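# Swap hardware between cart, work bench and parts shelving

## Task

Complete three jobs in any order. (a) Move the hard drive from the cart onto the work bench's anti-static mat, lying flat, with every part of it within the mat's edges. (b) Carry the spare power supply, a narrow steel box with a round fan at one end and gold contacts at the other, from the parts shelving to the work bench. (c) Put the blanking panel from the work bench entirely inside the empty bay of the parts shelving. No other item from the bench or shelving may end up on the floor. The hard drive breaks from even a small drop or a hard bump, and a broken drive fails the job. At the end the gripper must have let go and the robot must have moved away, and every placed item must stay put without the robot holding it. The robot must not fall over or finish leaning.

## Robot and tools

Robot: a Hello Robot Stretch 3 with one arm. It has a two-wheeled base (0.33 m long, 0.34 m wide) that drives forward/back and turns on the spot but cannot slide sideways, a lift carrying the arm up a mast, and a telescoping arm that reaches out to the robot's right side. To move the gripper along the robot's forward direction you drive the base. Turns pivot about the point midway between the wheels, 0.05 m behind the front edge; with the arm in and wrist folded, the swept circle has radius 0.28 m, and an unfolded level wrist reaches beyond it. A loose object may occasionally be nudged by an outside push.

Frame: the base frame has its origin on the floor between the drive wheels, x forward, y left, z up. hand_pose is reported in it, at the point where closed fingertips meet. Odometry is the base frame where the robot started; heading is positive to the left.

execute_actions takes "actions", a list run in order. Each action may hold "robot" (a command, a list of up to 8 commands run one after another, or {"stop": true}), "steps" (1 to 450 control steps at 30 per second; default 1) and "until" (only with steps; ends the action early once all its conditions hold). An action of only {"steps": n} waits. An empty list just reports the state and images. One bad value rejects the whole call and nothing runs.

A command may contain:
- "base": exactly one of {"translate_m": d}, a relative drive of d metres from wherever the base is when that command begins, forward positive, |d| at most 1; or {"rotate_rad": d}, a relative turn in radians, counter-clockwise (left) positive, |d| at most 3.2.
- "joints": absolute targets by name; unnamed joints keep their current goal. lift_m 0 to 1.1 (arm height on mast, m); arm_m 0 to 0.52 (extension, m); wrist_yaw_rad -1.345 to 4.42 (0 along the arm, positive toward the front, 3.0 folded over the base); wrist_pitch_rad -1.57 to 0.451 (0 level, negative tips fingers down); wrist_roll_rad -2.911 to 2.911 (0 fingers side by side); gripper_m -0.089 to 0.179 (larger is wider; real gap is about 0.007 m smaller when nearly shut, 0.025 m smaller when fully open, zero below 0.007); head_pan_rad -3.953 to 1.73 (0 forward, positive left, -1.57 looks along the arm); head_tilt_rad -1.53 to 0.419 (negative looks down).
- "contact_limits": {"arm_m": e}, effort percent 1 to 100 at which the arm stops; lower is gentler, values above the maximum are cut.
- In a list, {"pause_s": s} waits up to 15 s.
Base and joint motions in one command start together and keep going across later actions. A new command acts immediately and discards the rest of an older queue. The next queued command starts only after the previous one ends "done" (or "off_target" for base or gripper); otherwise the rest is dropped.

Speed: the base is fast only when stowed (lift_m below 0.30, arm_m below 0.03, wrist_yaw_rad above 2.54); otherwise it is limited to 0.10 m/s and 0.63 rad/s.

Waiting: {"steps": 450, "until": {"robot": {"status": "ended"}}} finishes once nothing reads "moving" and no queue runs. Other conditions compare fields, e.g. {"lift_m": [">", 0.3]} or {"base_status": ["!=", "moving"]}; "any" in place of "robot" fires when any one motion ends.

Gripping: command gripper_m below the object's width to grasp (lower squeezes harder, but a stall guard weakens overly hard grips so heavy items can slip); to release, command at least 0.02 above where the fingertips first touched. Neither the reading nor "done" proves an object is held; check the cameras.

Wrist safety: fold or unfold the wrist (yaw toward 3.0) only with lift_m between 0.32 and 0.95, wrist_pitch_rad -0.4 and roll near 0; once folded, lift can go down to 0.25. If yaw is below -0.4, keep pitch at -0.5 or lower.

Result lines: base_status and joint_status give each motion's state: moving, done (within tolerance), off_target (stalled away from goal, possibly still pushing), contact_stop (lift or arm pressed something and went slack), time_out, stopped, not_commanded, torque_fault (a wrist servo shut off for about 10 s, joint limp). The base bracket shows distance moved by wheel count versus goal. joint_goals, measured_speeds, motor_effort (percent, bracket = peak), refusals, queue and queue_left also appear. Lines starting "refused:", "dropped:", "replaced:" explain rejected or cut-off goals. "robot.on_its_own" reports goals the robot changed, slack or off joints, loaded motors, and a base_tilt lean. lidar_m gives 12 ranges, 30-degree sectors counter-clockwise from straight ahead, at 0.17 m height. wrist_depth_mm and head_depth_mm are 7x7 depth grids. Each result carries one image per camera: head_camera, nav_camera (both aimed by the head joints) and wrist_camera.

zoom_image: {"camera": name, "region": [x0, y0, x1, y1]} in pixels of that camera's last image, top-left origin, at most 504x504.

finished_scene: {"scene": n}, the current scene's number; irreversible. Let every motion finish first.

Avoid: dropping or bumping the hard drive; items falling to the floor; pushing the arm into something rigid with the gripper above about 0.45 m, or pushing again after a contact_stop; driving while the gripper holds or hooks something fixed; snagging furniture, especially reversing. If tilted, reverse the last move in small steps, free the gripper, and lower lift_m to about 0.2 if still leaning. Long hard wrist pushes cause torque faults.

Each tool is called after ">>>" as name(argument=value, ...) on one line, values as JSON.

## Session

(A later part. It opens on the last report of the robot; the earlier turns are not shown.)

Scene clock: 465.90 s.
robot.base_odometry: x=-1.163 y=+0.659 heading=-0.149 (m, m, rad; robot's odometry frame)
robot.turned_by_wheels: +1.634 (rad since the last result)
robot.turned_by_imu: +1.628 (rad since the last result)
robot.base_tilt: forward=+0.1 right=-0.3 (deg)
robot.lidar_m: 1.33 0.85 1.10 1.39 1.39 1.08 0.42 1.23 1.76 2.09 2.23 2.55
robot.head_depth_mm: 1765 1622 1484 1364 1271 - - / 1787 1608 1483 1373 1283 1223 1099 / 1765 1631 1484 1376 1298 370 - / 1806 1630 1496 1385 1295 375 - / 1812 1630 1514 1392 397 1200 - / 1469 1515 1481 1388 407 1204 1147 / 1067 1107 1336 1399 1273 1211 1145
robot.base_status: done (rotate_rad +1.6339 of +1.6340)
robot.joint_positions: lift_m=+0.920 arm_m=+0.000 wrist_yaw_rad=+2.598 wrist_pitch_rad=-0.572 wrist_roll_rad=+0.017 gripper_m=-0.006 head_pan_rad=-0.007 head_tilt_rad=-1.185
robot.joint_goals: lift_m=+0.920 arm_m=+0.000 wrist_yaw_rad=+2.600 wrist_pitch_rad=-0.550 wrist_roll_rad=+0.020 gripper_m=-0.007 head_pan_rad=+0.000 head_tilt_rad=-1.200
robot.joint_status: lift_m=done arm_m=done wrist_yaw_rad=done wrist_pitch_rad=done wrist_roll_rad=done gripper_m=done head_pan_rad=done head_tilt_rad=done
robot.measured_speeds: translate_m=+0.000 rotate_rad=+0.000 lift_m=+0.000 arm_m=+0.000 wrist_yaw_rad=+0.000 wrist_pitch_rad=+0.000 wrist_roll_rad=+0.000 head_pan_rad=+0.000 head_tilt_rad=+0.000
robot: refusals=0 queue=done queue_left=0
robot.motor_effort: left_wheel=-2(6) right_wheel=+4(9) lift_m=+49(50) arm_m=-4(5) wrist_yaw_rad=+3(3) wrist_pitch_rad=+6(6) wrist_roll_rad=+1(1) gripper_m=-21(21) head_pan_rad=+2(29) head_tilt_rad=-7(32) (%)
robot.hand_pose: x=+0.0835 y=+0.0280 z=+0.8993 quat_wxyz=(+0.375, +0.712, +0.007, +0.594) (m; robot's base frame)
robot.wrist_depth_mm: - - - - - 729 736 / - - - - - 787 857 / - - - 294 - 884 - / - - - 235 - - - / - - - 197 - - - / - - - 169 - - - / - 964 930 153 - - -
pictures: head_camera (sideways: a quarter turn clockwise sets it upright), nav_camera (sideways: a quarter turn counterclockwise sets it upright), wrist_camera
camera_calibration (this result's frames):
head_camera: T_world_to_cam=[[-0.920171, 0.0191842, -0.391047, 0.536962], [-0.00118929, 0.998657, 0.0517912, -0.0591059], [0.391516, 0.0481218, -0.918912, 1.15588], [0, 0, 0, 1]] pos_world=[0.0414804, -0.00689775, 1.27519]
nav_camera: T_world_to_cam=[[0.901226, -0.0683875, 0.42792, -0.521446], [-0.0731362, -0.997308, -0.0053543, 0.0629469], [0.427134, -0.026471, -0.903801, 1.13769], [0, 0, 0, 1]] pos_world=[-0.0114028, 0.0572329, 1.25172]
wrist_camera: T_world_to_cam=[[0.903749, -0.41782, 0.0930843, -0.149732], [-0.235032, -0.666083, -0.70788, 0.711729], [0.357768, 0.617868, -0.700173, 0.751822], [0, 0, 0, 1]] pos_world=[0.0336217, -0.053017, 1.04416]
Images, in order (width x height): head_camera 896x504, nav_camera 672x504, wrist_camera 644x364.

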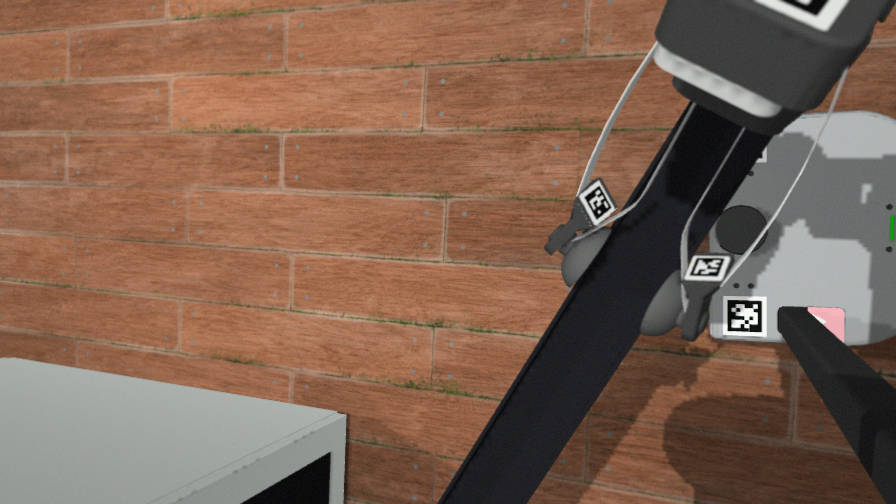

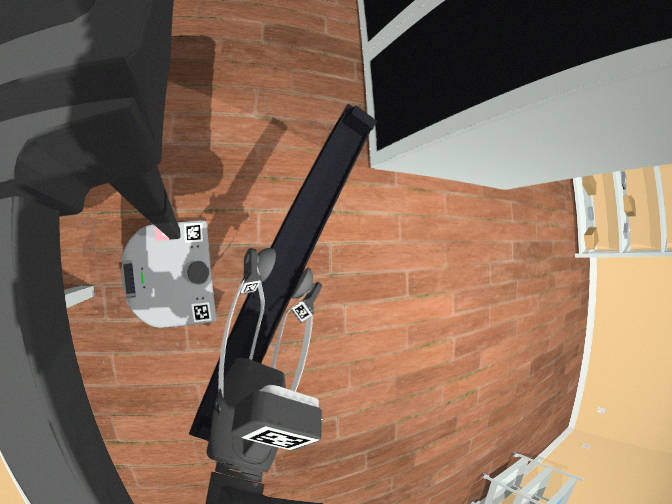

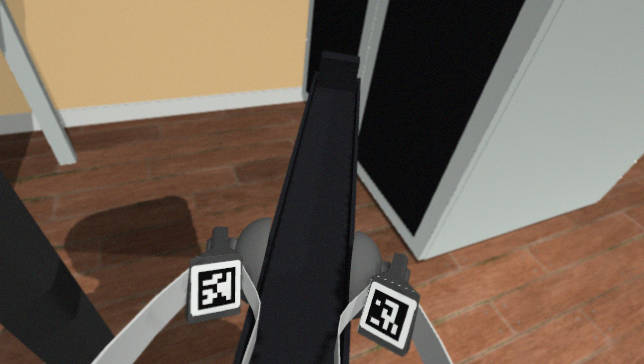

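>>> execute_actions(actions=[{"robot":[{"base":{"rotate_rad":-0.07},"joints":{"head_tilt_rad":-0.3}},{"base":{"translate_m":0.5},"joints":{"lift_m":0.29}},{"base":{"translate_m":1.0}},{"base":{"translate_m":1.0}},{"base":{"translate_m":0.2},"joints":{"lift_m":0.9}},{"base":{"rotate_rad":1.578},"joints":{"head_pan_rad":-1.57,"head_tilt_rad":-0.5}}],"steps":450,"until":{"robot":{"status":"ended"}}},{"steps":450,"until":{"robot":{"status":"ended"}}}])

Scene clock: 498.70 s.
robot.base_odometry: x=+1.472 y=+0.073 heading=+1.359 (m, m, rad; robot's odometry frame)
robot.turned_by_wheels: +1.508 (rad since the last result)
robot.turned_by_imu: +1.496 (rad since the last result)
robot.base_tilt: forward=+0.0 right=-0.7 (deg)
robot.lidar_m: 1.67 1.31 1.03 1.71 2.97 1.73 1.96 1.28 0.93 0.39 0.51 0.90
robot.head_depth_mm: 740 807 877 971 1085 1225 - / 743 806 883 972 1083 1227 1338 / 311 338 376 416 474 1194 1339 / 731 791 852 587 475 926 - / 750 812 878 649 481 953 789 / 748 814 882 653 483 953 756 / 752 819 879 655 483 927 794
robot.base_status: done (rotate_rad +1.5779 of +1.5780)
robot.joint_positions: lift_m=+0.900 arm_m=+0.000 wrist_yaw_rad=+2.598 wrist_pitch_rad=-0.573 wrist_roll_rad=+0.017 gripper_m=-0.006 head_pan_rad=-1.563 head_tilt_rad=-0.494
robot.joint_goals: lift_m=+0.900 arm_m=+0.000 wrist_yaw_rad=+2.600 wrist_pitch_rad=-0.550 wrist_roll_rad=+0.020 gripper_m=-0.007 head_pan_rad=-1.570 head_tilt_rad=-0.500
robot.joint_status: lift_m=done arm_m=done wrist_yaw_rad=done wrist_pitch_rad=done wrist_roll_rad=done gripper_m=done head_pan_rad=done head_tilt_rad=done
robot.measured_speeds: translate_m=+0.000 rotate_rad=+0.000 lift_m=+0.000 arm_m=+0.000 wrist_yaw_rad=+0.000 wrist_pitch_rad=+0.000 wrist_roll_rad=+0.000 head_pan_rad=+0.000 head_tilt_rad=+0.000
robot: refusals=0 queue=done queue_left=0
robot.motor_effort: left_wheel=-2(10) right_wheel=+4(9) lift_m=+50(52) arm_m=-4(5) wrist_yaw_rad=+3(2) wrist_pitch_rad=+7(7) wrist_roll_rad=+1(1) gripper_m=-20(21) head_pan_rad=-2(29) head_tilt_rad=-3(43) (%)
robot.hand_pose: x=+0.0833 y=+0.0279 z=+0.8791 quat_wxyz=(+0.375, +0.712, +0.008, +0.594) (m; robot's base frame)
robot.wrist_depth_mm: - - - - - - - / - - - - - - - / - - - 294 - - - / - - - 235 - - - / - - - 197 - - - / - - - 170 - - - / - 956 918 153 - - -
pictures: head_camera (sideways: a quarter turn clockwise sets it upright), nav_camera (sideways: a quarter turn counterclockwise sets it upright), wrist_camera
camera_calibration (this result's frames):
head_camera: T_world_to_cam=[[0.00913673, 0.459471, -0.888146, 1.17906], [0.998287, 0.047133, 0.0346534, -0.0429318], [0.0577832, -0.886941, -0.458253, 0.558835], [0, 0, 0, 1]] pos_world=[-0.000205801, -0.0440658, 1.30475]
nav_camera: T_world_to_cam=[[-0.0587653, -0.422014, 0.904683, -1.13691], [-0.998137, 0.0397397, -0.0462981, 0.121918], [-0.0164134, -0.905718, -0.423563, 0.515801], [0, 0, 0, 1]] pos_world=[0.0633462, -0.0174641, 1.25266]
wrist_camera: T_world_to_cam=[[0.904056, -0.417181, 0.0929643, -0.147651], [-0.235039, -0.666912, -0.707096, 0.696639], [0.356986, 0.617405, -0.70098, 0.738585], [0, 0, 0, 1]] pos_world=[0.0335573, -0.053006, 1.02405]
Images, in order (width x height): head_camera 896x504, nav_camera 672x504, wrist_camera 644x364.

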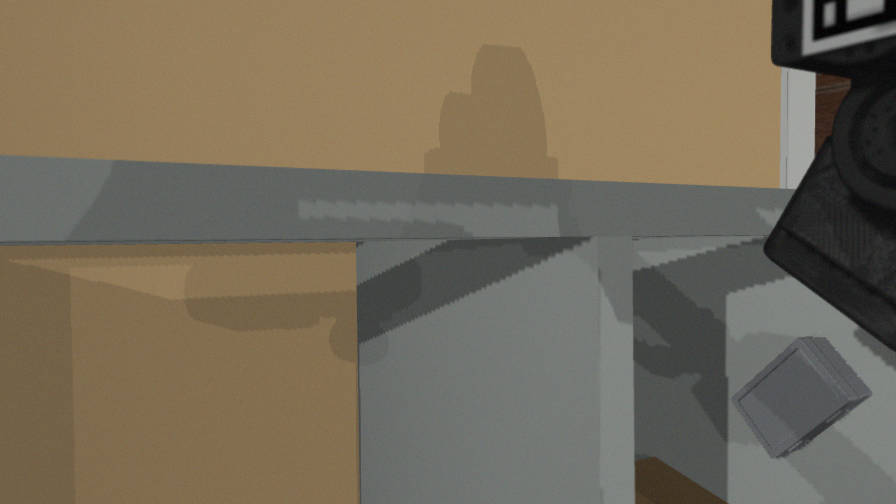

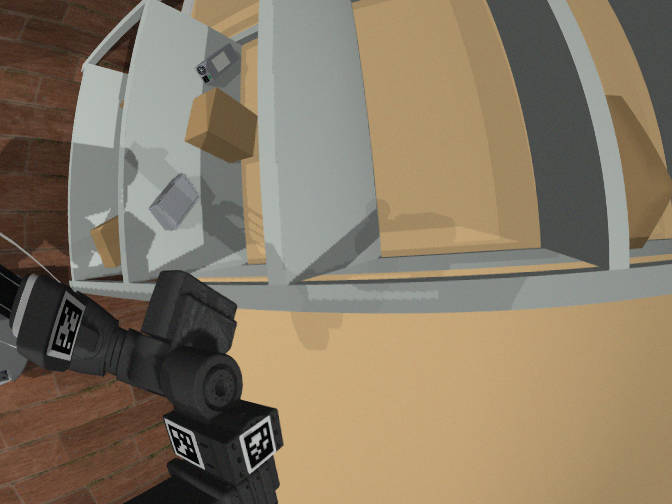

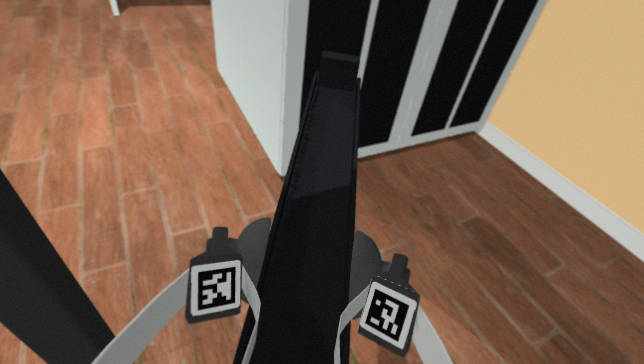

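>>> execute_actions(actions=[{"robot":[{"base":{"translate_m":0.25},"joints":{"wrist_yaw_rad":1.57,"head_pan_rad":-1.3}},{"joints":{"lift_m":1.085}},{"joints":{"arm_m":0.2}}],"steps":450,"until":{"robot":{"status":"ended"}}}])

Scene clock: 518.60 s.
robot.base_odometry: x=+1.525 y=+0.317 heading=+1.359 (m, m, rad; robot's odometry frame)
robot.turned_by_wheels: +0.000 (rad since the last result)
robot.turned_by_imu: -0.002 (rad since the last result)
robot.base_tilt: forward=+0.0 right=-0.4 (deg)
robot.lidar_m: 1.42 1.32 0.96 0.95 3.31 1.98 1.97 1.27 0.46 0.48 0.72 0.70
robot.head_depth_mm: 719 780 832 - 378 919 732 / 738 797 846 - 394 920 767 / 756 818 - 652 410 897 789 / 777 843 899 721 417 870 789 / 800 872 926 684 487 907 792 / 819 896 951 651 506 947 792 / 844 926 962 654 516 958 792
robot.base_status: done (translate_m +0.2500 of +0.2500)
robot.joint_positions: lift_m=+1.085 arm_m=+0.200 wrist_yaw_rad=+1.571 wrist_pitch_rad=-0.573 wrist_roll_rad=+0.017 gripper_m=-0.006 head_pan_rad=-1.307 head_tilt_rad=-0.494
robot.joint_goals: lift_m=+1.085 arm_m=+0.200 wrist_yaw_rad=+1.570 wrist_pitch_rad=-0.550 wrist_roll_rad=+0.020 gripper_m=-0.007 head_pan_rad=-1.300 head_tilt_rad=-0.500
robot.joint_status: lift_m=done arm_m=done wrist_yaw_rad=done wrist_pitch_rad=done wrist_roll_rad=done gripper_m=done head_pan_rad=done head_tilt_rad=done
robot.measured_speeds: translate_m=+0.000 rotate_rad=+0.000 lift_m=+0.000 arm_m=+0.000 wrist_yaw_rad=+0.000 wrist_pitch_rad=+0.000 wrist_roll_rad=+0.000 head_pan_rad=+0.000 head_tilt_rad=+0.000
robot: refusals=0 queue=done queue_left=0
robot.motor_effort: left_wheel=-1(5) right_wheel=+3(8) lift_m=+49(50) arm_m=+3(3) wrist_yaw_rad=-1(8) wrist_pitch_rad=+7(7) wrist_roll_rad=+1(1) gripper_m=-21(20) head_pan_rad=+3(15) head_tilt_rad=-3(3) (%)
robot.hand_pose: x=+0.1809 y=-0.3449 z=+1.0641 quat_wxyz=(+0.618, +0.624, -0.343, +0.333) (m; robot's base frame)
robot.wrist_depth_mm: - - - - - - 706 / - - - 446 490 862 544 / - - - 293 385 410 434 / - - - 235 319 335 353 / - - - 197 276 284 297 / - - - 170 241 246 256 / - - - 153 209 218 225
pictures: head_camera (sideways: a quarter turn clockwise sets it upright), nav_camera (sideways: a quarter turn counterclockwise sets it upright), wrist_camera
camera_calibration (this result's frames):
head_camera: T_world_to_cam=[[-0.107536, 0.44692, -0.888087, 1.17969], [0.95382, 0.298374, 0.0346585, -0.0426671], [0.280471, -0.843348, -0.458367, 0.557625], [0, 0, 0, 1]] pos_world=[0.0111579, -0.0442268, 1.30475]
nav_camera: T_world_to_cam=[[0.0500403, -0.423253, 0.904629, -1.1375], [-0.975672, -0.214293, -0.046292, 0.121773], [0.213448, -0.880304, -0.423679, 0.514551], [0, 0, 0, 1]] pos_world=[0.0659011, -0.00239321, 1.25266]
wrist_camera: T_world_to_cam=[[0.110174, -0.989555, 0.0929611, -0.462368], [-0.6924, -0.143516, -0.707097, 0.865025], [0.713053, 0.0135376, -0.70098, 0.790913], [0, 0, 0, 1]] pos_world=[0.0859209, -0.344101, 1.20905]
Images, in order (width x height): head_camera 896x504, nav_camera 672x504, wrist_camera 644x364.

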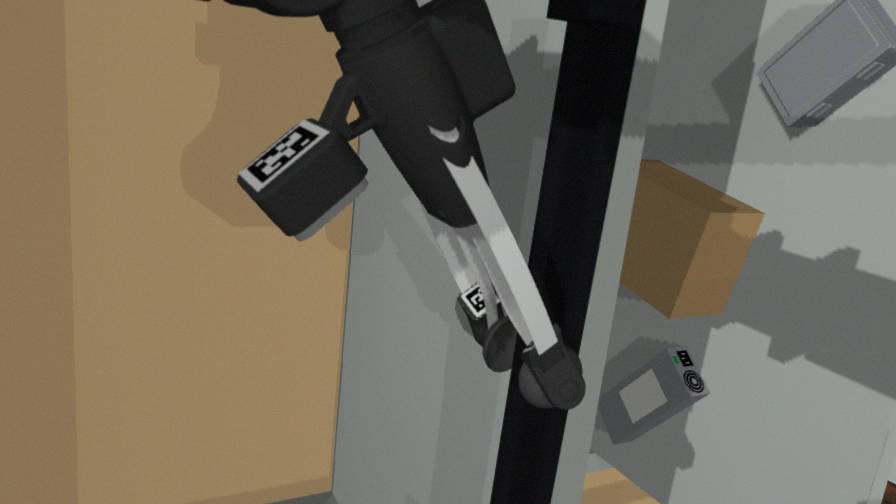

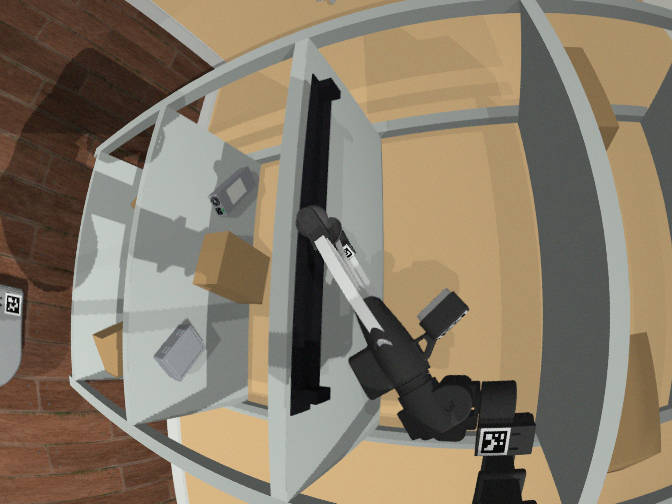

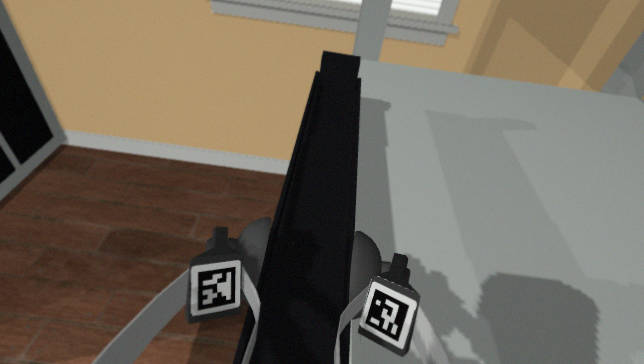

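>>> execute_actions(actions=[{"robot":[{"joints":{"arm_m":0.45}},{"joints":{"lift_m":1.043}},{"joints":{"lift_m":1.037}},{"joints":{"lift_m":1.031}}],"steps":450,"until":{"robot":{"status":"ended"}}}])

Scene clock: 527.30 s.
robot.base_odometry: x=+1.525 y=+0.317 heading=+1.358 (m, m, rad; robot's odometry frame)
robot.turned_by_wheels: -0.001 (rad since the last result)
robot.turned_by_imu: -0.002 (rad since the last result)
robot.base_tilt: forward=+0.0 right=-0.7 (deg)
robot.lidar_m: 1.42 1.32 0.96 0.95 3.31 1.98 1.97 1.27 0.46 0.48 0.72 0.70
robot.head_depth_mm: 718 773 - 602 475 914 734 / 735 797 - 634 476 919 762 / 754 820 882 613 478 903 785 / 775 847 901 617 498 875 787 / 798 869 929 650 521 907 790 / 823 892 954 654 521 942 790 / 843 929 973 657 546 961 793
robot.base_status: done (translate_m +0.2500 of +0.2500)
robot.joint_positions: lift_m=+1.032 arm_m=+0.450 wrist_yaw_rad=+1.570 wrist_pitch_rad=-0.559 wrist_roll_rad=+0.017 gripper_m=-0.006 head_pan_rad=-1.307 head_tilt_rad=-0.494
robot.joint_goals: lift_m=+1.031 arm_m=+0.450 wrist_yaw_rad=+1.570 wrist_pitch_rad=-0.550 wrist_roll_rad=+0.020 gripper_m=-0.007 head_pan_rad=-1.300 head_tilt_rad=-0.500
robot.joint_status: lift_m=done arm_m=done wrist_yaw_rad=done wrist_pitch_rad=done wrist_roll_rad=done gripper_m=done head_pan_rad=done head_tilt_rad=done
robot.measured_speeds: translate_m=+0.000 rotate_rad=+0.000 lift_m=+0.000 arm_m=+0.000 wrist_yaw_rad=+0.000 wrist_pitch_rad=+0.000 wrist_roll_rad=+0.000 head_pan_rad=+0.000 head_tilt_rad=+0.000
robot: refusals=0 queue=done queue_left=0
robot.on_its_own: right_wheel is at rest, and its effort (+25) is outside its rest range (-18 to +18)
robot.motor_effort: left_wheel=-8(8) right_wheel=+25(25) lift_m=+18(49) arm_m=+4(3) wrist_yaw_rad=-1(2) wrist_pitch_rad=+2(7) wrist_roll_rad=+1(1) gripper_m=-20(21) head_pan_rad=+2(3) head_tilt_rad=-3(3) (%)
robot.hand_pose: x=+0.1831 y=-0.5950 z=+1.0141 quat_wxyz=(+0.616, +0.621, -0.348, +0.337) (m; robot's base frame)
robot.wrist_depth_mm: - - 437 477 - 492 388 / - 310 329 332 379 420 379 / 247 253 267 277 297 318 348 / 207 215 224 231 246 258 277 / 180 186 196 195 211 217 228 / 159 165 - 169 184 188 195 / 142 146 147 151 158 166 171
pictures: head_camera (sideways: a quarter turn clockwise sets it upright), nav_camera (sideways: a quarter turn counterclockwise sets it upright), wrist_camera
camera_calibration (this result's frames):
head_camera: T_world_to_cam=[[-0.107553, 0.446954, -0.888068, 1.17967], [0.953815, 0.298388, 0.0346601, -0.0426692], [0.280481, -0.843325, -0.458404, 0.557673], [0, 0, 0, 1]] pos_world=[0.0111587, -0.0442268, 1.30474]
nav_camera: T_world_to_cam=[[0.0500571, -0.423288, 0.904611, -1.13748], [-0.975669, -0.214307, -0.04629, 0.12177], [0.213459, -0.880284, -0.423717, 0.5146], [0, 0, 0, 1]] pos_world=[0.0659006, -0.00239024, 1.25266]
wrist_camera: T_world_to_cam=[[0.108477, -0.989594, 0.0945342, -0.706739], [-0.682229, -0.143275, -0.716963, 0.803655], [0.723047, 0.0132803, -0.690671, 0.745217], [0, 0, 0, 1]] pos_world=[0.0861145, -0.594138, 1.1577]
Images, in order (width x height): head_camera 896x504, nav_camera 672x504, wrist_camera 644x364.

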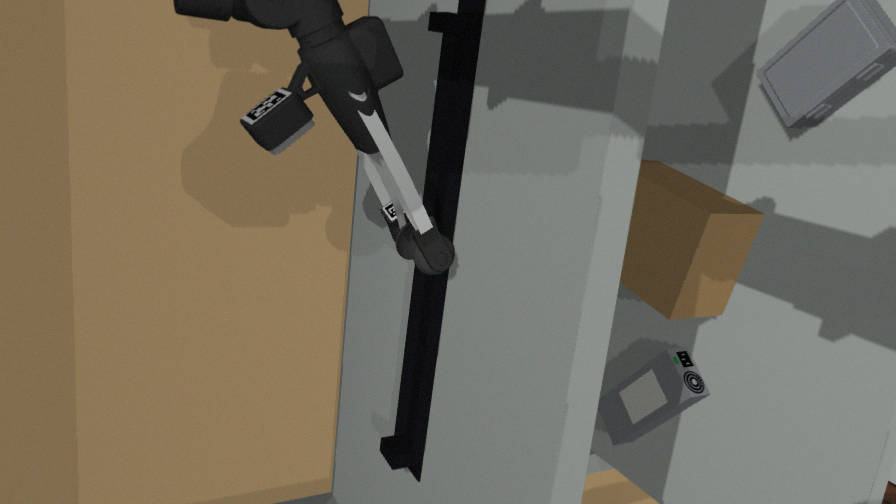

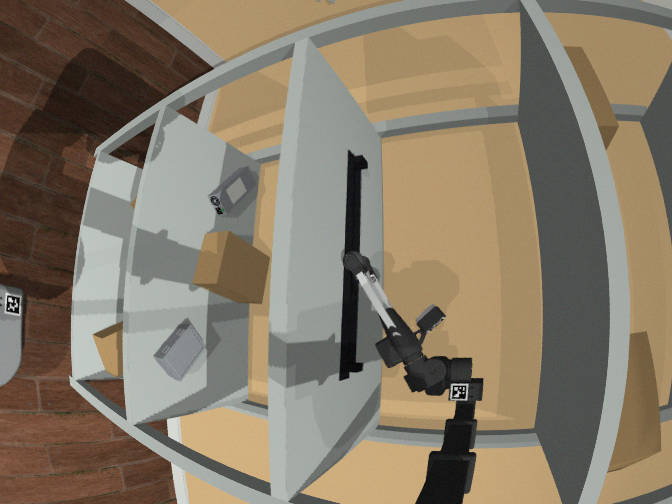

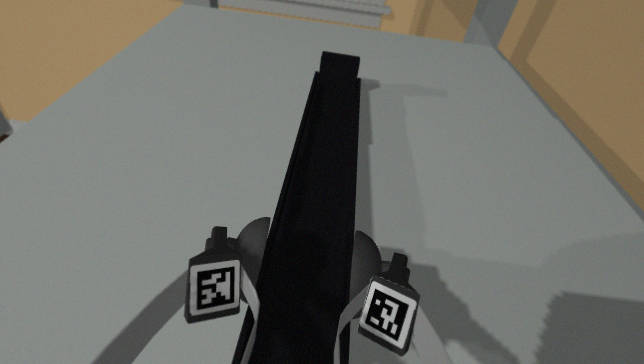

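>>> execute_actions(actions=[{"robot":[{"joints":{"gripper_m":0.09}},{"joints":{"lift_m":1.09}},{"joints":{"arm_m":0.0},"base":{"translate_m":0.1}},{"joints":{"lift_m":0.66,"wrist_pitch_rad":-0.4,"head_pan_rad":-1.5,"head_tilt_rad":-0.85,"gripper_m":0.12},"base":{"translate_m":0.2}},{"joints":{"wrist_yaw_rad":0.3}},{"joints":{"arm_m":0.1}}],"steps":450,"until":{"robot":{"status":"ended"}}},{"steps":450,"until":{"robot":{"status":"ended"}}}])

Scene clock: 550.70 s.
robot.base_odometry: x=+1.588 y=+0.611 heading=+1.359 (m, m, rad; robot's odometry frame)
robot.turned_by_wheels: +0.001 (rad since the last result)
robot.turned_by_imu: -0.002 (rad since the last result)
robot.base_tilt: forward=+0.1 right=-0.4 (deg)
robot.lidar_m: 1.12 1.16 0.96 0.92 3.71 2.29 2.26 0.67 0.60 0.59 0.48 1.17
robot.head_depth_mm: 746 579 468 954 873 - - / 748 566 470 877 878 - 1136 / 756 572 473 941 878 1157 1146 / 764 577 473 965 867 1202 1158 / 769 577 475 991 864 1205 1155 / 774 604 479 1087 873 1165 1162 / 740 605 480 1355 803 1265 1159
robot.base_status: done (translate_m +0.2000 of +0.2000)
robot.joint_positions: lift_m=+0.660 arm_m=+0.100 wrist_yaw_rad=+0.301 wrist_pitch_rad=-0.419 wrist_roll_rad=+0.017 gripper_m=+0.120 head_pan_rad=-1.493 head_tilt_rad=-0.839
robot.joint_goals: lift_m=+0.660 arm_m=+0.100 wrist_yaw_rad=+0.300 wrist_pitch_rad=-0.400 wrist_roll_rad=+0.020 gripper_m=+0.120 head_pan_rad=-1.500 head_tilt_rad=-0.850
robot.joint_status: lift_m=done arm_m=done wrist_yaw_rad=done wrist_pitch_rad=done wrist_roll_rad=done gripper_m=done head_pan_rad=done head_tilt_rad=done
robot.measured_speeds: translate_m=+0.000 rotate_rad=+0.000 lift_m=+0.000 arm_m=+0.000 wrist_yaw_rad=+0.000 wrist_pitch_rad=+0.000 wrist_roll_rad=+0.000 head_pan_rad=+0.000 head_tilt_rad=+0.000
robot: refusals=0 queue=done queue_left=0
robot.motor_effort: left_wheel=-1(9) right_wheel=+2(25) lift_m=+25(48) arm_m=+3(5) wrist_yaw_rad=-1(2) wrist_pitch_rad=+5(5) wrist_roll_rad=+1(2) gripper_m=+1(86) head_pan_rad=-3(14) head_tilt_rad=-4(28) (%)
robot.hand_pose: x=+0.0451 y=-0.4589 z=+0.6729 quat_wxyz=(+0.700, +0.249, -0.668, -0.044) (m; robot's base frame)
robot.wrist_depth_mm: 723 643 554 525 484 442 410 / 805 706 608 564 517 472 437 / 897 782 558 595 553 489 465 / - 829 426 399 476 324 363 / - 352 357 369 364 277 276 / 290 - 304 318 334 285 259 / 245 255 266 275 283 294 296
pictures: head_camera (sideways: a quarter turn clockwise sets it upright), nav_camera (sideways: a quarter turn counterclockwise sets it upright), wrist_camera
camera_calibration (this result's frames):
head_camera: T_world_to_cam=[[-0.0442713, 0.73178, -0.680102, 0.908179], [0.993641, 0.102803, 0.0459335, -0.0575705], [0.10353, -0.673743, -0.731677, 0.914254], [0, 0, 0, 1]] pos_world=[0.00275817, -0.0426962, 1.28924]
nav_camera: T_world_to_cam=[[-0.00724608, -0.705697, 0.708477, -0.881416], [-0.999473, -0.0173181, -0.0274725, 0.0974005], [0.0316568, -0.708302, -0.705199, 0.881912], [0, 0, 0, 1]] pos_world=[0.0630438, 0.00433436, 1.24906]
wrist_camera: T_world_to_cam=[[-0.91681, -0.384221, 0.108779, -0.210452], [-0.308034, 0.507122, -0.804949, 0.825098], [0.254114, -0.771493, -0.583287, 0.196267], [0, 0, 0, 1]] pos_world=[0.0113386, -0.347867, 0.801534]
Images, in order (width x height): head_camera 896x504, nav_camera 672x504, wrist_camera 644x364.

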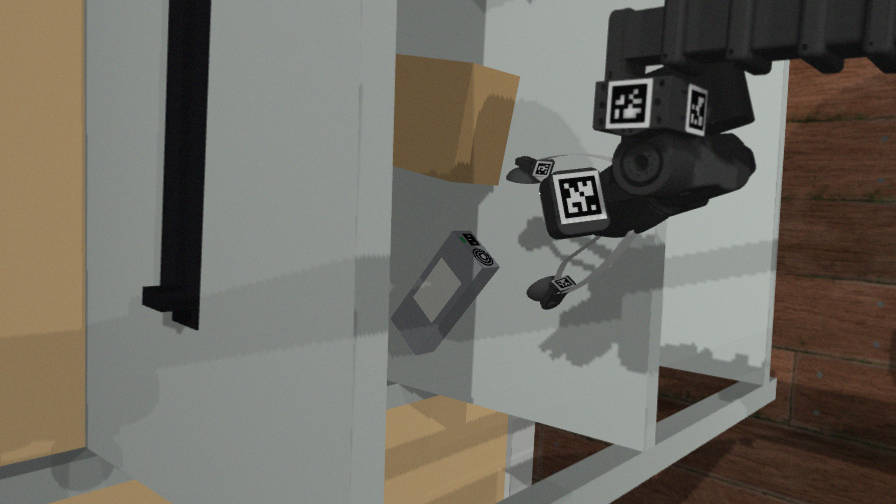

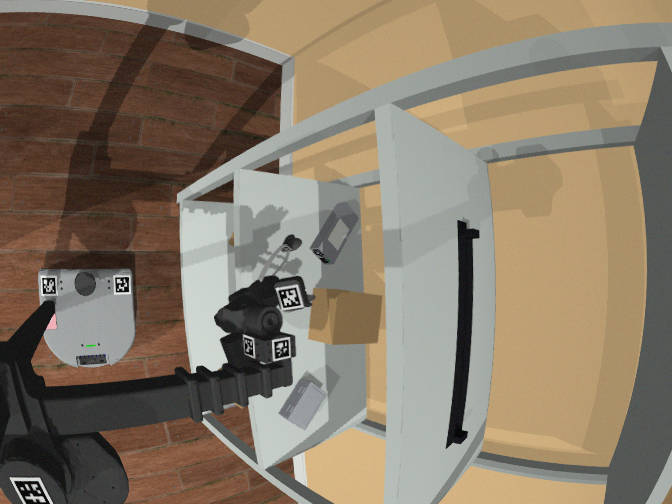

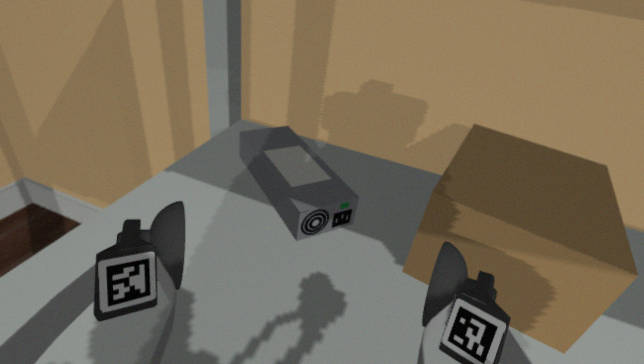

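>>> execute_actions(actions=[])

Scene clock: 574.23 s.
robot.base_odometry: x=+1.588 y=+0.611 heading=+1.359 (m, m, rad; robot's odometry frame)
robot.turned_by_wheels: +0.000 (rad since the last result)
robot.turned_by_imu: +0.000 (rad since the last result)
robot.base_tilt: forward=+0.1 right=-0.6 (deg)
robot.lidar_m: 1.12 1.16 0.96 0.92 3.71 2.29 2.26 0.66 0.60 0.59 0.48 1.17
robot.head_depth_mm: 745 580 467 960 871 - - / 749 568 469 877 880 - 1128 / 758 571 472 939 875 1142 1142 / 763 575 474 964 866 1196 1153 / 767 580 476 989 870 1200 1154 / 774 602 478 1084 870 1165 1164 / 738 605 479 1368 806 1271 1161
robot.base_status: done (translate_m +0.2000 of +0.2000)
robot.joint_positions: lift_m=+0.660 arm_m=+0.100 wrist_yaw_rad=+0.301 wrist_pitch_rad=-0.419 wrist_roll_rad=+0.017 gripper_m=+0.120 head_pan_rad=-1.493 head_tilt_rad=-0.839
robot.joint_goals: lift_m=+0.660 arm_m=+0.100 wrist_yaw_rad=+0.300 wrist_pitch_rad=-0.400 wrist_roll_rad=+0.020 gripper_m=+0.120 head_pan_rad=-1.500 head_tilt_rad=-0.850
robot.joint_status: lift_m=done arm_m=done wrist_yaw_rad=done wrist_pitch_rad=done wrist_roll_rad=done gripper_m=done head_pan_rad=done head_tilt_rad=done
robot.measured_speeds: translate_m=+0.000 rotate_rad=+0.000 lift_m=+0.000 arm_m=+0.000 wrist_yaw_rad=+0.000 wrist_pitch_rad=+0.000 wrist_roll_rad=+0.000 head_pan_rad=+0.000 head_tilt_rad=+0.000
robot: refusals=0 queue=done queue_left=0
robot.motor_effort: left_wheel=-1(1) right_wheel=+2(3) lift_m=+26(24) arm_m=+3(3) wrist_yaw_rad=-1(2) wrist_pitch_rad=+6(5) wrist_roll_rad=+1(1) gripper_m=+0(0) head_pan_rad=-2(2) head_tilt_rad=-5(5) (%)
robot.hand_pose: x=+0.0451 y=-0.4589 z=+0.6729 quat_wxyz=(+0.700, +0.249, -0.668, -0.044) (m; robot's base frame)
robot.wrist_depth_mm: 713 636 553 525 479 444 409 / 791 707 611 567 516 474 432 / 896 773 561 594 554 485 465 / - 841 424 398 474 323 365 / - 353 359 367 364 276 276 / 291 - 304 320 330 285 261 / 246 255 265 275 282 294 296
pictures: head_camera (sideways: a quarter turn clockwise sets it upright), nav_camera (sideways: a quarter turn counterclockwise sets it upright), wrist_camera
camera_calibration (this result's frames):
head_camera: T_world_to_cam=[[-0.0442714, 0.73178, -0.680102, 0.908179], [0.993641, 0.102803, 0.0459335, -0.0575705], [0.10353, -0.673743, -0.731677, 0.914254], [0, 0, 0, 1]] pos_world=[0.00275817, -0.0426962, 1.28924]
nav_camera: T_world_to_cam=[[-0.00724599, -0.705697, 0.708477, -0.881416], [-0.999473, -0.0173183, -0.0274725, 0.0974005], [0.0316568, -0.708302, -0.705199, 0.881912], [0, 0, 0, 1]] pos_world=[0.0630438, 0.00433437, 1.24906]
wrist_camera: T_world_to_cam=[[-0.916811, -0.384221, 0.108779, -0.210452], [-0.308034, 0.507122, -0.804949, 0.825098], [0.254114, -0.771493, -0.583287, 0.196267], [0, 0, 0, 1]] pos_world=[0.0113386, -0.347867, 0.801534]
Images, in order (width x height): head_camera 896x504, nav_camera 672x504, wrist_camera 644x364.

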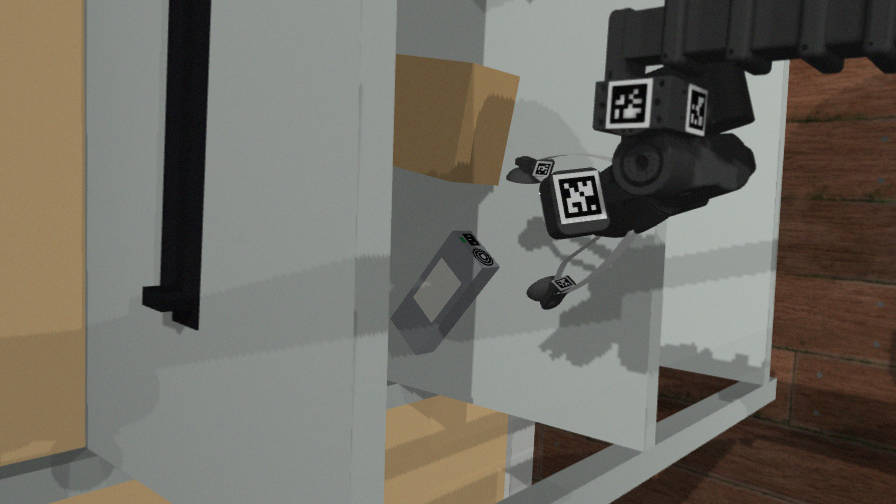

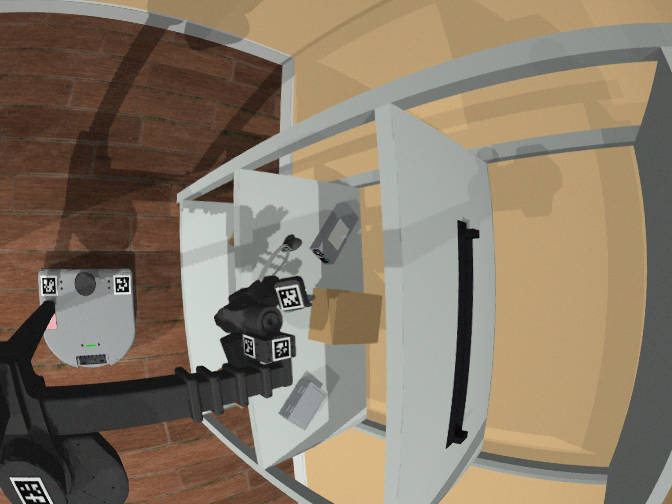

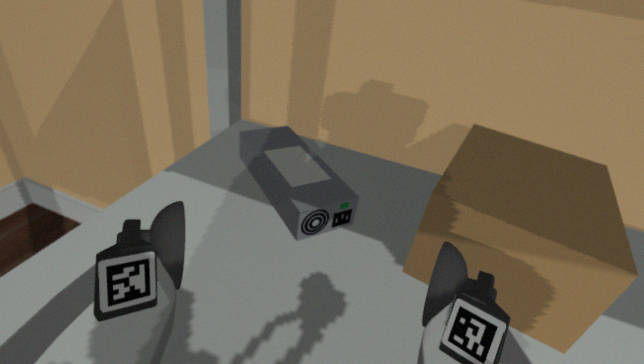

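>>> zoom_image(camera="wrist_camera", region=[200, 100, 440, 260])

Region (200, 100, 440, 260) of wrist_camera's 644x364 image, scaled by 2.100.

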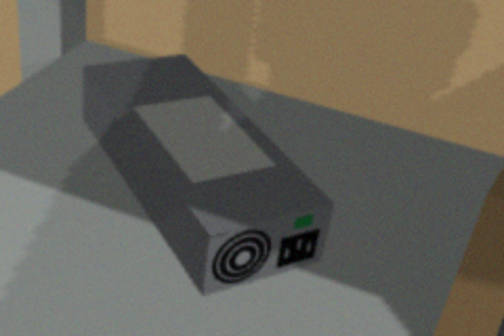

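>>> execute_actions(actions=[{"robot":[{"base":{"translate_m":0.014},"joints":{"wrist_yaw_rad":0.9,"wrist_pitch_rad":-0.5,"lift_m":0.67,"gripper_m":0.14}},{"joints":{"arm_m":0.37}}],"steps":300,"until":{"robot":{"status":"ended"}}}])

Scene clock: 611.00 s.
robot.base_odometry: x=+1.591 y=+0.624 heading=+1.359 (m, m, rad; robot's odometry frame)
robot.turned_by_wheels: +0.000 (rad since the last result)
robot.turned_by_imu: -0.001 (rad since the last result)
robot.base_tilt: forward=+0.1 right=-0.5 (deg)
robot.lidar_m: 1.11 1.15 0.96 0.92 3.72 2.31 2.27 0.68 0.61 0.59 0.47 1.15
robot.head_depth_mm: 742 564 468 969 - - - / 749 569 469 870 857 1166 1138 / 757 570 471 938 862 1171 1139 / 764 575 474 961 864 1199 1150 / 771 597 475 992 868 1198 1152 / 773 601 479 1225 873 1135 1160 / 741 603 479 1360 762 1283 1162
robot.base_status: done (translate_m +0.0140 of +0.0140)
robot.joint_positions: lift_m=+0.670 arm_m=+0.370 wrist_yaw_rad=+0.899 wrist_pitch_rad=-0.514 wrist_roll_rad=+0.017 gripper_m=+0.140 head_pan_rad=-1.493 head_tilt_rad=-0.839
robot.joint_goals: lift_m=+0.670 arm_m=+0.370 wrist_yaw_rad=+0.900 wrist_pitch_rad=-0.500 wrist_roll_rad=+0.020 gripper_m=+0.140 head_pan_rad=-1.500 head_tilt_rad=-0.850
robot.joint_status: lift_m=done arm_m=done wrist_yaw_rad=done wrist_pitch_rad=done wrist_roll_rad=done gripper_m=done head_pan_rad=done head_tilt_rad=done
robot.measured_speeds: translate_m=+0.000 rotate_rad=+0.000 lift_m=+0.000 arm_m=+0.000 wrist_yaw_rad=+0.000 wrist_pitch_rad=+0.000 wrist_roll_rad=+0.000 head_pan_rad=+0.000 head_tilt_rad=+0.000
robot: refusals=0 queue=done queue_left=0
robot.motor_effort: left_wheel=-1(4) right_wheel=+3(8) lift_m=+48(50) arm_m=+3(3) wrist_yaw_rad=+2(3) wrist_pitch_rad=+4(6) wrist_roll_rad=+1(1) gripper_m=+0(75) head_pan_rad=-2(2) head_tilt_rad=-4(5) (%)
robot.hand_pose: x=+0.1439 y=-0.6464 z=+0.6614 quat_wxyz=(+0.690, +0.460, -0.544, +0.131) (m; robot's base frame)
robot.wrist_depth_mm: 808 898 740 483 340 286 238 / 860 953 838 515 372 299 245 / 921 - 947 391 400 312 253 / - - - 410 418 326 264 / 937 - 328 315 367 338 273 / 823 274 284 256 291 335 286 / 233 244 251 223 256 - 294
pictures: head_camera (sideways: a quarter turn clockwise sets it upright), nav_camera (sideways: a quarter turn counterclockwise sets it upright), wrist_camera
camera_calibration (this result's frames):
head_camera: T_world_to_cam=[[-0.0442009, 0.731893, -0.679985, 0.908026], [0.993652, 0.102689, 0.0459375, -0.0575758], [0.103448, -0.673638, -0.731786, 0.914396], [0, 0, 0, 1]] pos_world=[0.00275341, -0.0426938, 1.28923]
nav_camera: T_world_to_cam=[[-0.00731336, -0.705809, 0.708365, -0.881269], [-0.999475, -0.0172061, -0.0274629, 0.097388], [0.0315717, -0.708193, -0.705312, 0.88206], [0, 0, 0, 1]] pos_world=[0.0630436, 0.00433663, 1.24906]
wrist_camera: T_world_to_cam=[[-0.534354, -0.839402, 0.0993433, -0.533671], [-0.597373, 0.291878, -0.746962, 0.805554], [0.598006, -0.458488, -0.657403, 0.22168], [0, 0, 0, 1]] pos_world=[0.0634804, -0.581451, 0.800468]
Images, in order (width x height): head_camera 896x504, nav_camera 672x504, wrist_camera 644x364.

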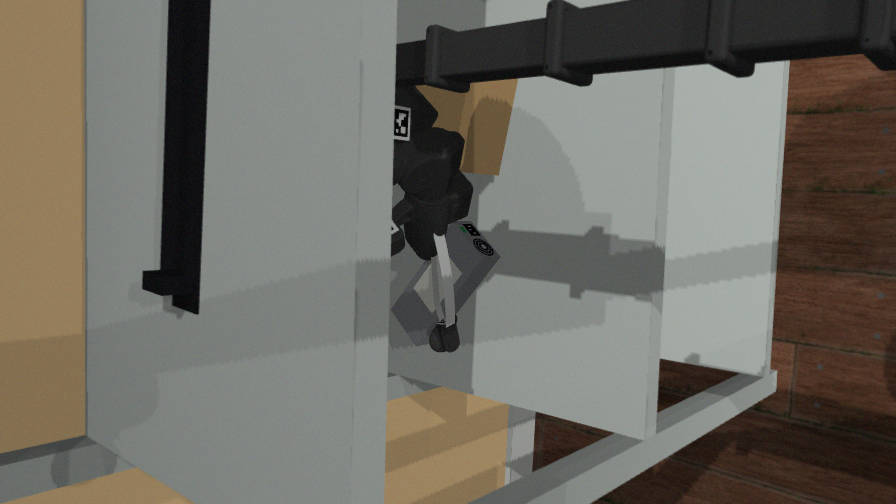

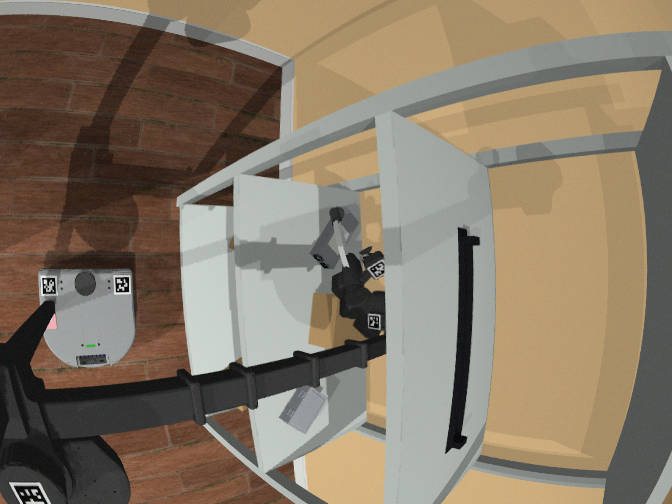

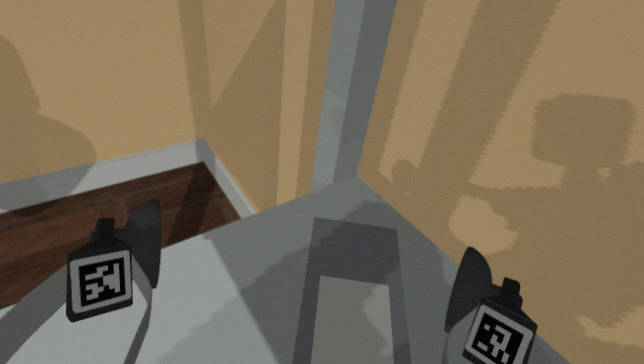

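>>> execute_actions(actions=[{"robot":[{"base":{"translate_m":-0.02},"joints":{"arm_m":0.395}},{"joints":{"lift_m":0.625}}],"steps":300,"until":{"robot":{"status":"ended"}}}])

Scene clock: 629.03 s.
robot.base_odometry: x=+1.587 y=+0.605 heading=+1.359 (m, m, rad; robot's odometry frame)
robot.turned_by_wheels: +0.000 (rad since the last result)
robot.turned_by_imu: -0.001 (rad since the last result)
robot.base_tilt: forward=+0.0 right=-0.6 (deg)
robot.lidar_m: 1.13 1.16 0.96 0.92 3.70 2.28 2.26 0.66 0.59 0.59 0.48 1.17
robot.head_depth_mm: 744 578 466 980 872 - - / 750 566 470 870 862 1172 1127 / 756 572 472 938 865 1180 1142 / 763 576 473 961 865 1191 1156 / 767 580 475 984 867 1191 1161 / 777 602 479 1064 874 1166 1165 / 739 605 480 1365 838 1266 1164
robot.base_status: done (translate_m -0.0200 of -0.0200)
robot.joint_positions: lift_m=+0.625 arm_m=+0.395 wrist_yaw_rad=+0.899 wrist_pitch_rad=-0.514 wrist_roll_rad=+0.017 gripper_m=+0.140 head_pan_rad=-1.493 head_tilt_rad=-0.839
robot.joint_goals: lift_m=+0.625 arm_m=+0.395 wrist_yaw_rad=+0.900 wrist_pitch_rad=-0.500 wrist_roll_rad=+0.020 gripper_m=+0.140 head_pan_rad=-1.500 head_tilt_rad=-0.850
robot.joint_status: lift_m=done arm_m=done wrist_yaw_rad=done wrist_pitch_rad=done wrist_roll_rad=done gripper_m=done head_pan_rad=done head_tilt_rad=done
robot.measured_speeds: translate_m=+0.000 rotate_rad=+0.000 lift_m=+0.000 arm_m=+0.000 wrist_yaw_rad=+0.000 wrist_pitch_rad=+0.000 wrist_roll_rad=+0.000 head_pan_rad=+0.000 head_tilt_rad=+0.000
robot: refusals=0 queue=done queue_left=0
robot.motor_effort: left_wheel=-1(5) right_wheel=+3(6) lift_m=+25(48) arm_m=+3(3) wrist_yaw_rad=+1(1) wrist_pitch_rad=+4(4) wrist_roll_rad=+1(1) gripper_m=+0(1) head_pan_rad=-3(2) head_tilt_rad=-5(5) (%)
robot.hand_pose: x=+0.1439 y=-0.6714 z=+0.6172 quat_wxyz=(+0.690, +0.460, -0.544, +0.131) (m; robot's base frame)
robot.wrist_depth_mm: 818 904 679 314 332 264 218 / 880 - 765 352 350 274 225 / 940 - 869 390 369 286 234 / 979 - 318 269 372 301 242 / 256 268 264 228 294 311 253 / - 227 226 197 252 304 261 / 195 202 196 173 219 - 261
pictures: head_camera (sideways: a quarter turn clockwise sets it upright), nav_camera (sideways: a quarter turn counterclockwise sets it upright), wrist_camera
camera_calibration (this result's frames):
head_camera: T_world_to_cam=[[-0.0441997, 0.731893, -0.679985, 0.908026], [0.993652, 0.102687, 0.0459375, -0.0575758], [0.103447, -0.673638, -0.731786, 0.914396], [0, 0, 0, 1]] pos_world=[0.00275334, -0.0426938, 1.28923]
nav_camera: T_world_to_cam=[[-0.00731453, -0.705809, 0.708364, -0.881269], [-0.999475, -0.0172044, -0.0274628, 0.0973879], [0.0315705, -0.708193, -0.705312, 0.88206], [0, 0, 0, 1]] pos_world=[0.0630437, 0.00433655, 1.24906]
wrist_camera: T_world_to_cam=[[-0.534327, -0.839424, 0.0993069, -0.550251], [-0.597577, 0.29204, -0.746736, 0.779772], [0.597826, -0.458345, -0.657666, 0.181459], [0, 0, 0, 1]] pos_world=[0.0634782, -0.606448, 0.756267]
Images, in order (width x height): head_camera 896x504, nav_camera 672x504, wrist_camera 644x364.

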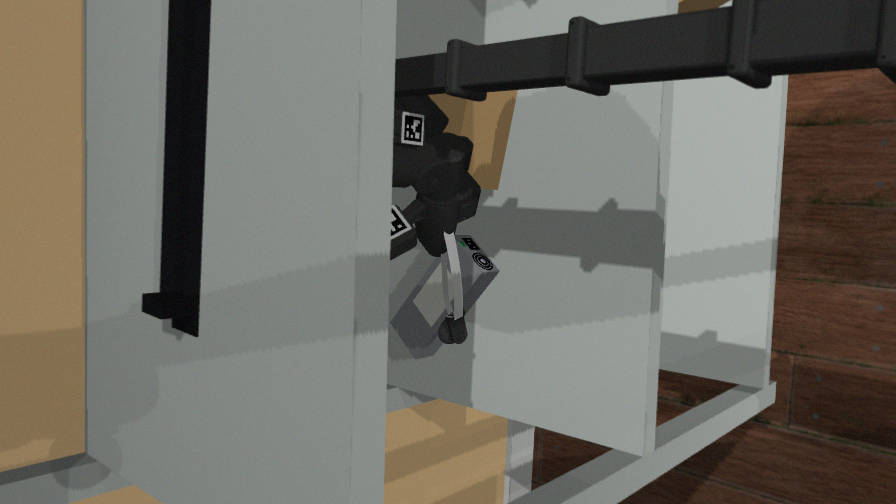

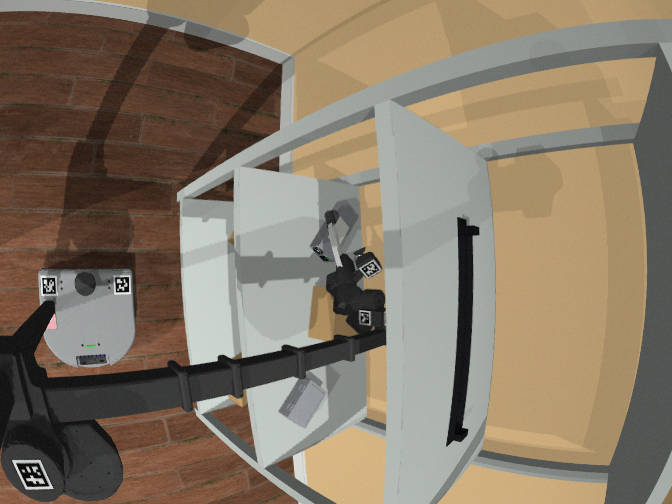

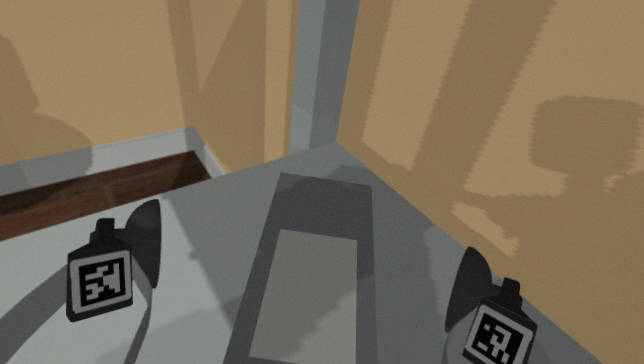

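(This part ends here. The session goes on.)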